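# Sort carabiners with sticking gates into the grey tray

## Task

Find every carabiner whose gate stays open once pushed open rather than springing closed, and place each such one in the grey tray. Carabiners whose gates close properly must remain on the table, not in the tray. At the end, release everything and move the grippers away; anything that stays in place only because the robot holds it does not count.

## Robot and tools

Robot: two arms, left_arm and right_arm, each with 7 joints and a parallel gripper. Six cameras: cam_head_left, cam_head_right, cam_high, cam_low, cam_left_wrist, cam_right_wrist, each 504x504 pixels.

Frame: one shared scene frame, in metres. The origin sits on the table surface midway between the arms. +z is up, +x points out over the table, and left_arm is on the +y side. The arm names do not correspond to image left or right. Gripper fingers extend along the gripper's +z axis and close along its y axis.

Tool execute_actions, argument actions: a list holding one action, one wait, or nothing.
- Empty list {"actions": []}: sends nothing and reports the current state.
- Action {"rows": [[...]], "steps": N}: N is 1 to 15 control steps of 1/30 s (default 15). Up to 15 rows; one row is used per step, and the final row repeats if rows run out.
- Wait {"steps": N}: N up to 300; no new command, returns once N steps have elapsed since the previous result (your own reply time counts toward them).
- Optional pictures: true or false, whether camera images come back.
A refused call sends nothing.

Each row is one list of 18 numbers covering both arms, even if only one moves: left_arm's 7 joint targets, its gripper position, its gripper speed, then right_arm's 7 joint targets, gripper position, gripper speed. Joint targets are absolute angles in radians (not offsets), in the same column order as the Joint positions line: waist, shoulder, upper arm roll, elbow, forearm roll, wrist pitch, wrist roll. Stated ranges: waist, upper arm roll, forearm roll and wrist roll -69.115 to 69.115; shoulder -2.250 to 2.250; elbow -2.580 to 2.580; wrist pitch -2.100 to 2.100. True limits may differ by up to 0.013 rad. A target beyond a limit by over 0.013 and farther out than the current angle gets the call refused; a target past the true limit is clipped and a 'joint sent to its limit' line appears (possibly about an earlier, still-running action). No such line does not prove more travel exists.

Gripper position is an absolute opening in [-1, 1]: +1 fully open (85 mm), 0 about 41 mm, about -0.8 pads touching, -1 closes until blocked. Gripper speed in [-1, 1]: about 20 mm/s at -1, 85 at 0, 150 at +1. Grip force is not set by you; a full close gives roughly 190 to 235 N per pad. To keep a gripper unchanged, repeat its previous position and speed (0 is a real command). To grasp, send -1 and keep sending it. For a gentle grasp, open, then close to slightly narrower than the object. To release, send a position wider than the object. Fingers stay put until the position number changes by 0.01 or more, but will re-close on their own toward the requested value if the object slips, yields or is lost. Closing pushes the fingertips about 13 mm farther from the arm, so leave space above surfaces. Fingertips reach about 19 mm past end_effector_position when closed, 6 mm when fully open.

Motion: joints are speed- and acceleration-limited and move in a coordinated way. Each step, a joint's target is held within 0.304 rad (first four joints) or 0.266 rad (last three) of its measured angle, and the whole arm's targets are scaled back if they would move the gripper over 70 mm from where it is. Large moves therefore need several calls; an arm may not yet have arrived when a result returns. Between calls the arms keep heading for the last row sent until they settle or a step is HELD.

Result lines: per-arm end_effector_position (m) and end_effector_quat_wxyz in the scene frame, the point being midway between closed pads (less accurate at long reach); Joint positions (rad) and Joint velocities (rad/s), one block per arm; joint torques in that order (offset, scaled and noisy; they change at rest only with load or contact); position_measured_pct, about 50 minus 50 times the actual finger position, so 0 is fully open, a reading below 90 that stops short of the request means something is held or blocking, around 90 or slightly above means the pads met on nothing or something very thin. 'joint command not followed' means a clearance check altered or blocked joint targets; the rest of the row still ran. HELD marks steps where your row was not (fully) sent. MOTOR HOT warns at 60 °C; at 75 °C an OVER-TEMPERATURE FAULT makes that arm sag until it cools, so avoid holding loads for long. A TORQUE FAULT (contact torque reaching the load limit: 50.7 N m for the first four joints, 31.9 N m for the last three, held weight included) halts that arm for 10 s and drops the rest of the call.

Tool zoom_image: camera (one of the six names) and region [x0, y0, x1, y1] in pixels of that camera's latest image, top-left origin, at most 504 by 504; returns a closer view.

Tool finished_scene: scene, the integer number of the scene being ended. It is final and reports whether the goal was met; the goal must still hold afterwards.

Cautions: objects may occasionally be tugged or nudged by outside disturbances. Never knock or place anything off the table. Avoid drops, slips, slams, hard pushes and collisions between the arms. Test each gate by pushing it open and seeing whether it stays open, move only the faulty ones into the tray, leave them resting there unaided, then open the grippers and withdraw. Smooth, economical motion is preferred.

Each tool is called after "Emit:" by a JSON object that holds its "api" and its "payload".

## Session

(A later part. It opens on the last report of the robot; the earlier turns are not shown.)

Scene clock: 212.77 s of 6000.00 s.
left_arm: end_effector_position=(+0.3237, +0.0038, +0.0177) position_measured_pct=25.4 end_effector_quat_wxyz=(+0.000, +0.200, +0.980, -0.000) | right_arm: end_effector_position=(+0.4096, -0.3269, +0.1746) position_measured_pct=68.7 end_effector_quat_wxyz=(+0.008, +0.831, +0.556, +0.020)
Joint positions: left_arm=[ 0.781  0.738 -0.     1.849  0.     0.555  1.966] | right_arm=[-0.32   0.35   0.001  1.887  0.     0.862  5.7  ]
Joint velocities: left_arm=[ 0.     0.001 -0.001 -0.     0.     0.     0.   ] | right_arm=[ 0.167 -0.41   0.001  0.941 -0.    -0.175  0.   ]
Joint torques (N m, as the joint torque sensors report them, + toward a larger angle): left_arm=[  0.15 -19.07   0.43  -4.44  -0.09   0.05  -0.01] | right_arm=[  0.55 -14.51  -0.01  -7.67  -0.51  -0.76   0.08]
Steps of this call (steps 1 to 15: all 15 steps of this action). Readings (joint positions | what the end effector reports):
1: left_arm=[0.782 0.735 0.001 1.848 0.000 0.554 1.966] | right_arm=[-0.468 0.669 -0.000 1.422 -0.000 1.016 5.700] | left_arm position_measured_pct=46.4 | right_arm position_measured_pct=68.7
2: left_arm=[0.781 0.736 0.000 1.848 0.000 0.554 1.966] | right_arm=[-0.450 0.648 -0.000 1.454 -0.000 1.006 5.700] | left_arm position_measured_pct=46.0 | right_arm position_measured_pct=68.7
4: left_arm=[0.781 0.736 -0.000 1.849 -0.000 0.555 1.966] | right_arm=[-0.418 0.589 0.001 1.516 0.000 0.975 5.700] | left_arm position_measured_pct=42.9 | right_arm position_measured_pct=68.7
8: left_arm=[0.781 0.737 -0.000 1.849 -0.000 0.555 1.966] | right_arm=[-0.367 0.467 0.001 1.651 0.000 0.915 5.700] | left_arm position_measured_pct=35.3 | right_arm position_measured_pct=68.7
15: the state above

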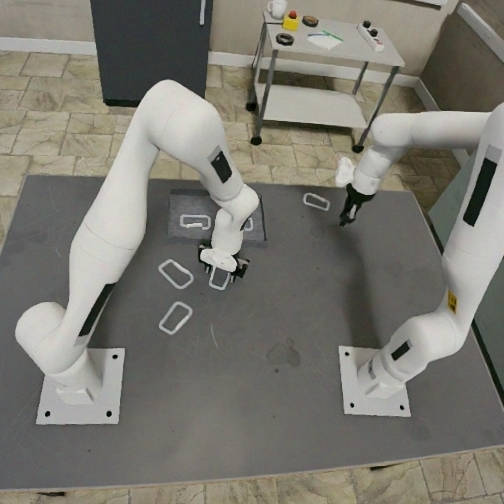

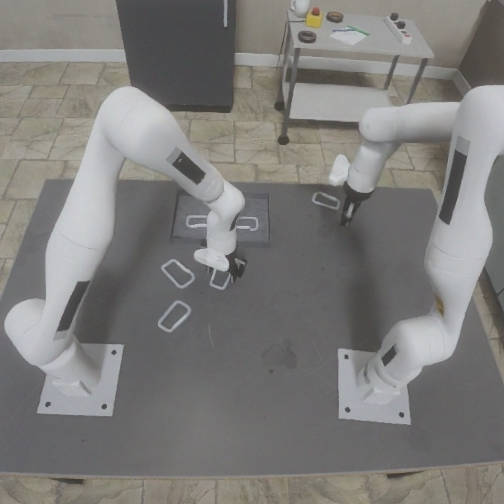

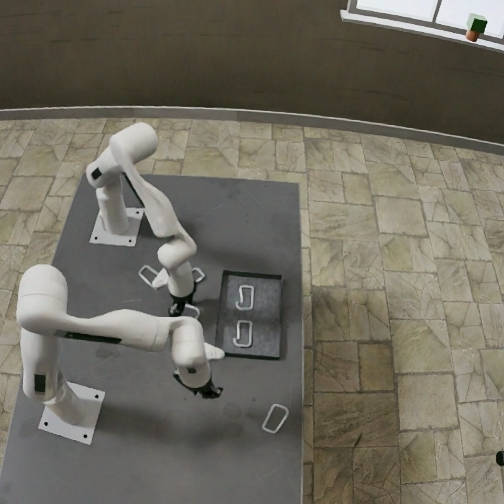

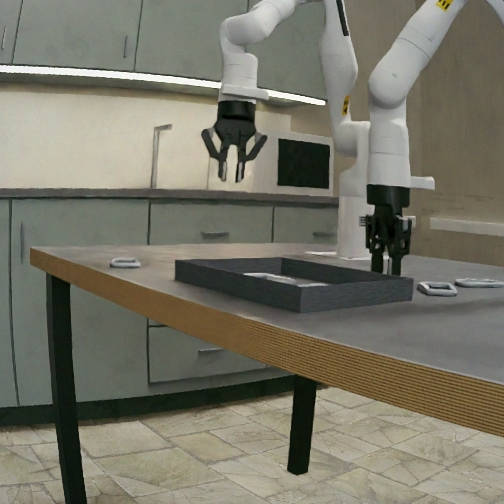

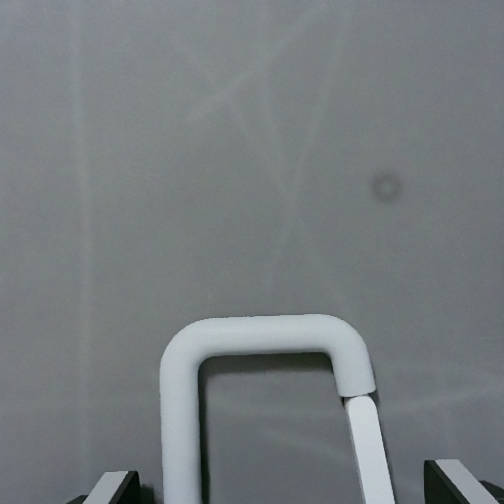

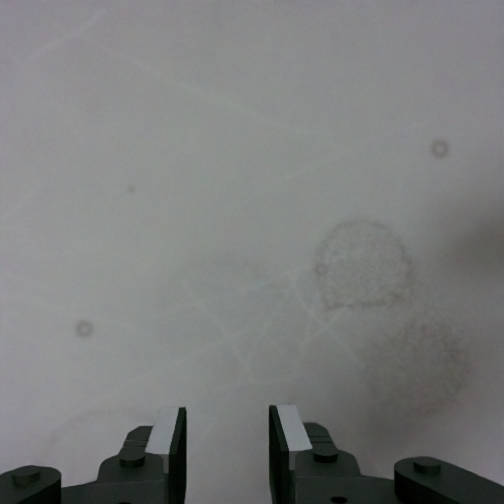

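Emit:
{"api": "execute_actions", "payload": {"actions": [{"rows":[[0.781,0.52,0,1.8,0,0.82,1.966,1,0, -0.3,0.3,0,2.0,0,0.84,5.7,-0.37,0]],"steps":10}], "pictures": false}}

Emit:
{"api": "execute_actions", "payload": {"actions": [{"rows":[[0.1,0.2,0,2.0,0,0.94,1.966,1,0, -0.3,0.3,0,2.0,0,0.84,5.7,-0.37,0]],"steps":15}], "pictures": false}}

Emit:
{"api": "execute_actions", "payload": {"actions": [{"steps":20}]}}

Emit:
{"api": "zoom_image", "payload": {"camera": "cam_head_left", "region": [140, 170, 350, 350]}}

Scene clock: 217.03 s of 6000.00 s.
left_arm: end_effector_position=(+0.3200, +0.0076, +0.1089) position_measured_pct=3.6 end_effector_quat_wxyz=(+0.001, +0.200, +0.980, -0.001) | right_arm: end_effector_position=(+0.3657, -0.3425, +0.1660) position_measured_pct=68.7 end_effector_quat_wxyz=(+0.000, +0.837, +0.548, +0.001)
Joint positions: left_arm=[0.781 0.552 0.    1.806 0.    0.781 1.966] | right_arm=[-0.3   0.3   0.    2.    0.    0.84  5.7 ]
Joint velocities: left_arm=[ 0.    -0.486  0.    -0.126 -0.     0.663  0.   ] | right_arm=[ 0.     0.     0.001  0.    -0.001 -0.    -0.   ]
Joint torques (N m, as the joint torque sensors report them, + toward a larger angle): left_arm=[ -0.04 -13.49   0.37  -5.21  -0.04   0.12   0.04] | right_arm=[  0.33 -13.45   0.18  -6.73  -0.44  -0.29   0.07]
Steps of this call (steps 1 to 30: the robot went on to your last target; steps 31 to 90: nothing new was sent; then 0.93 s passed at rest; steps 91 to 100: all 10 steps of this action). Readings (joint positions | what the end effector reports):
91: left_arm=[0.781 0.736 -0.000 1.849 0.000 0.556 1.966] | right_arm=[-0.300 0.300 0.000 2.000 0.000 0.840 5.700] | left_arm position_measured_pct=25.0 | right_arm position_measured_pct=68.7
92: left_arm=[0.781 0.730 -0.000 1.848 0.000 0.562 1.966] | right_arm=[-0.300 0.300 0.000 2.000 0.000 0.840 5.700] | left_arm position_measured_pct=24.6 | right_arm position_measured_pct=68.7
94: left_arm=[0.781 0.701 -0.000 1.843 -0.000 0.595 1.966] | right_arm=[-0.300 0.300 0.000 2.000 0.000 0.840 5.700] | left_arm position_measured_pct=20.2 | right_arm position_measured_pct=68.7
98: left_arm=[0.781 0.594 -0.000 1.817 -0.000 0.725 1.966] | right_arm=[-0.300 0.300 0.000 2.000 0.000 0.840 5.700] | left_arm position_measured_pct=9.1 | right_arm position_measured_pct=68.7
100: the state above

Scene clock: 217.53 s of 6000.00 s.
left_arm: end_effector_position=(+0.3501, +0.1659, +0.1867) position_measured_pct=0.0 end_effector_quat_wxyz=(+0.002, +0.019, +1.000, -0.001) | right_arm: end_effector_position=(+0.3657, -0.3425, +0.1660) position_measured_pct=68.7 end_effector_quat_wxyz=(+0.000, +0.837, +0.548, +0.001)
Joint positions: left_arm=[0.416 0.277 0.001 1.949 0.    0.911 1.966] | right_arm=[-0.3   0.3   0.    2.   -0.    0.84  5.7 ]
Joint velocities: left_arm=[-1.018 -0.311 -0.002  0.216 -0.001  0.125  0.   ] | right_arm=[-0.    -0.     0.    -0.     0.001  0.     0.   ]
Joint torques (N m, as the joint torque sensors report them, + toward a larger angle): left_arm=[  0.16 -13.03   0.06  -6.82  -0.01  -0.1   -0.16] | right_arm=[  0.45 -13.49   0.23  -6.53  -0.4   -0.44   0.03]
Steps of this call (steps 1 to 15: all 15 steps of this action). Readings (joint positions | what the end effector reports):
1: left_arm=[0.780 0.536 0.000 1.804 0.000 0.800 1.966] | right_arm=[-0.300 0.300 0.000 2.000 0.000 0.840 5.700] | left_arm position_measured_pct=1.6 | right_arm position_measured_pct=68.7
2: left_arm=[0.773 0.516 0.002 1.805 0.001 0.813 1.966] | right_arm=[-0.300 0.300 0.000 2.000 0.000 0.840 5.700] | left_arm position_measured_pct=0.8 | right_arm position_measured_pct=68.7
4: left_arm=[0.744 0.470 0.003 1.819 0.001 0.833 1.966] | right_arm=[-0.300 0.300 0.000 2.000 0.000 0.840 5.700] | left_arm position_measured_pct=0.4 | right_arm position_measured_pct=68.7
8: left_arm=[0.638 0.382 0.001 1.876 0.000 0.868 1.966] | right_arm=[-0.300 0.300 0.000 2.000 0.000 0.840 5.700] | left_arm position_measured_pct=0.0 | right_arm position_measured_pct=68.7
15: the state above

Scene clock: 218.20 s of 6000.00 s.
left_arm: end_effector_position=(+0.3613, +0.2778, +0.2008) position_measured_pct=0.0 end_effector_quat_wxyz=(+0.001, -0.138, +0.990, -0.000) | right_arm: end_effector_position=(+0.3657, -0.3425, +0.1660) position_measured_pct=68.7 end_effector_quat_wxyz=(+0.000, +0.837, +0.548, +0.001)
Joint positions: left_arm=[ 0.101  0.2   -0.     2.    -0.     0.94   1.966] | right_arm=[-0.3   0.3   0.    2.    0.    0.84  5.7 ]
Joint velocities: left_arm=[-0.012 -0.003 -0.001  0.001 -0.    -0.001 -0.   ] | right_arm=[-0.001  0.    -0.    -0.    -0.001  0.    -0.   ]
Joint torques (N m, as the joint torque sensors report them, + toward a larger angle): left_arm=[ -0.07 -11.48   0.45  -6.96  -0.28   0.1   -0.01] | right_arm=[  0.44 -13.41   0.19  -6.7   -0.32  -0.4    0.05]
Steps of this call (steps 1 to 20: the robot went on to your last target). Readings (joint positions | what the end effector reports):
1: left_arm=[0.382 0.267 0.000 1.955 0.000 0.914 1.966] | right_arm=[-0.300 0.300 0.000 2.000 0.000 0.840 5.700] | left_arm position_measured_pct=0.0 | right_arm position_measured_pct=68.7
2: left_arm=[0.347 0.259 0.000 1.961 0.000 0.918 1.966] | right_arm=[-0.300 0.300 0.000 2.000 0.000 0.840 5.700] | left_arm position_measured_pct=0.0 | right_arm position_measured_pct=68.7
4: left_arm=[0.277 0.242 0.000 1.972 0.000 0.924 1.966] | right_arm=[-0.300 0.300 0.000 2.000 -0.000 0.840 5.700] | left_arm position_measured_pct=0.0 | right_arm position_measured_pct=68.7
8: left_arm=[0.157 0.213 -0.002 1.991 -0.001 0.935 1.966] | right_arm=[-0.300 0.300 0.000 2.000 -0.000 0.840 5.700] | left_arm position_measured_pct=0.0 | right_arm position_measured_pct=68.7
20: the state above

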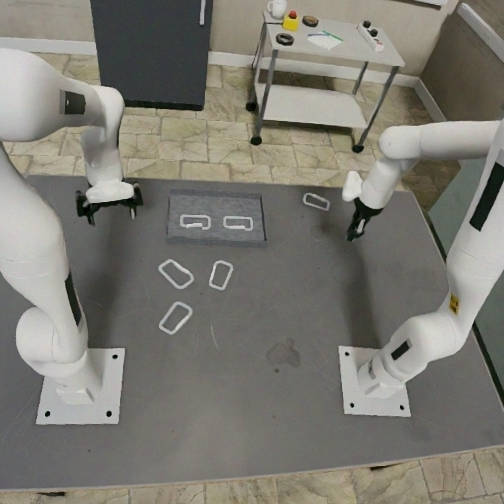

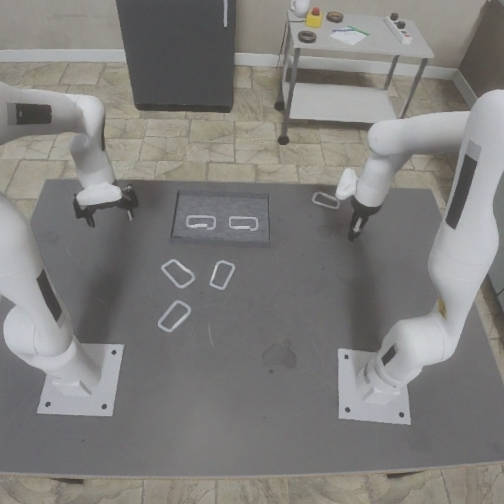

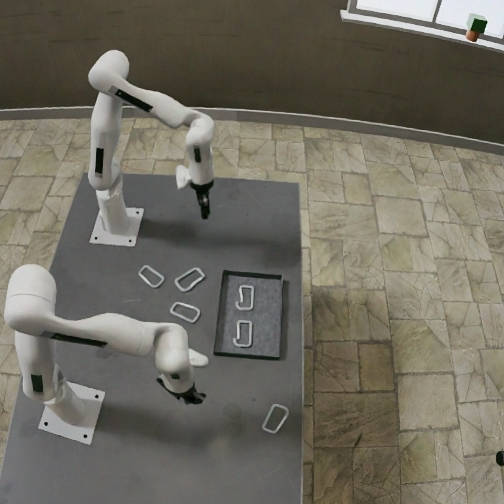

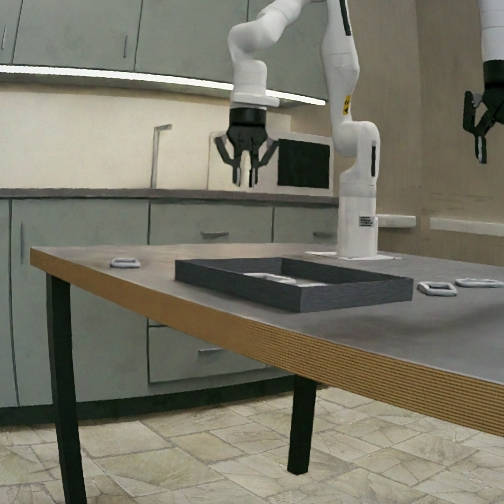

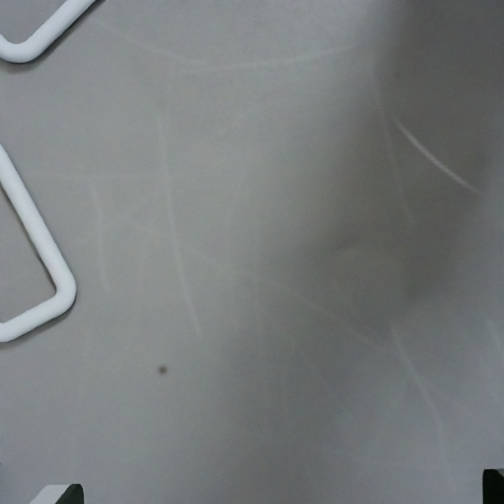

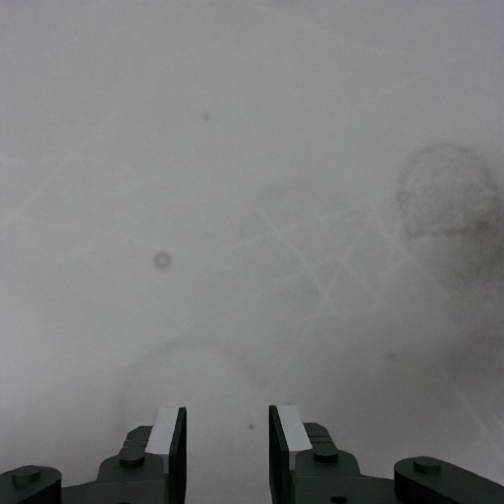

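Region (140, 170, 350, 350) of cam_head_left's 504x504 image, scaled by 2.400, with more detail than that image has; it fills the top 432 rows of this view, and the rest is white.

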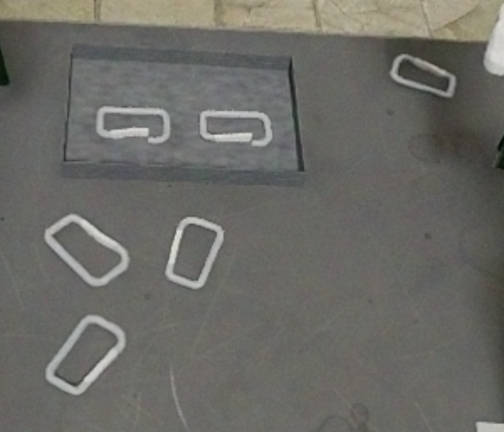

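Emit:
{"api": "finished_scene", "payload": {"scene": 1}}

The scene is finished: the task was done.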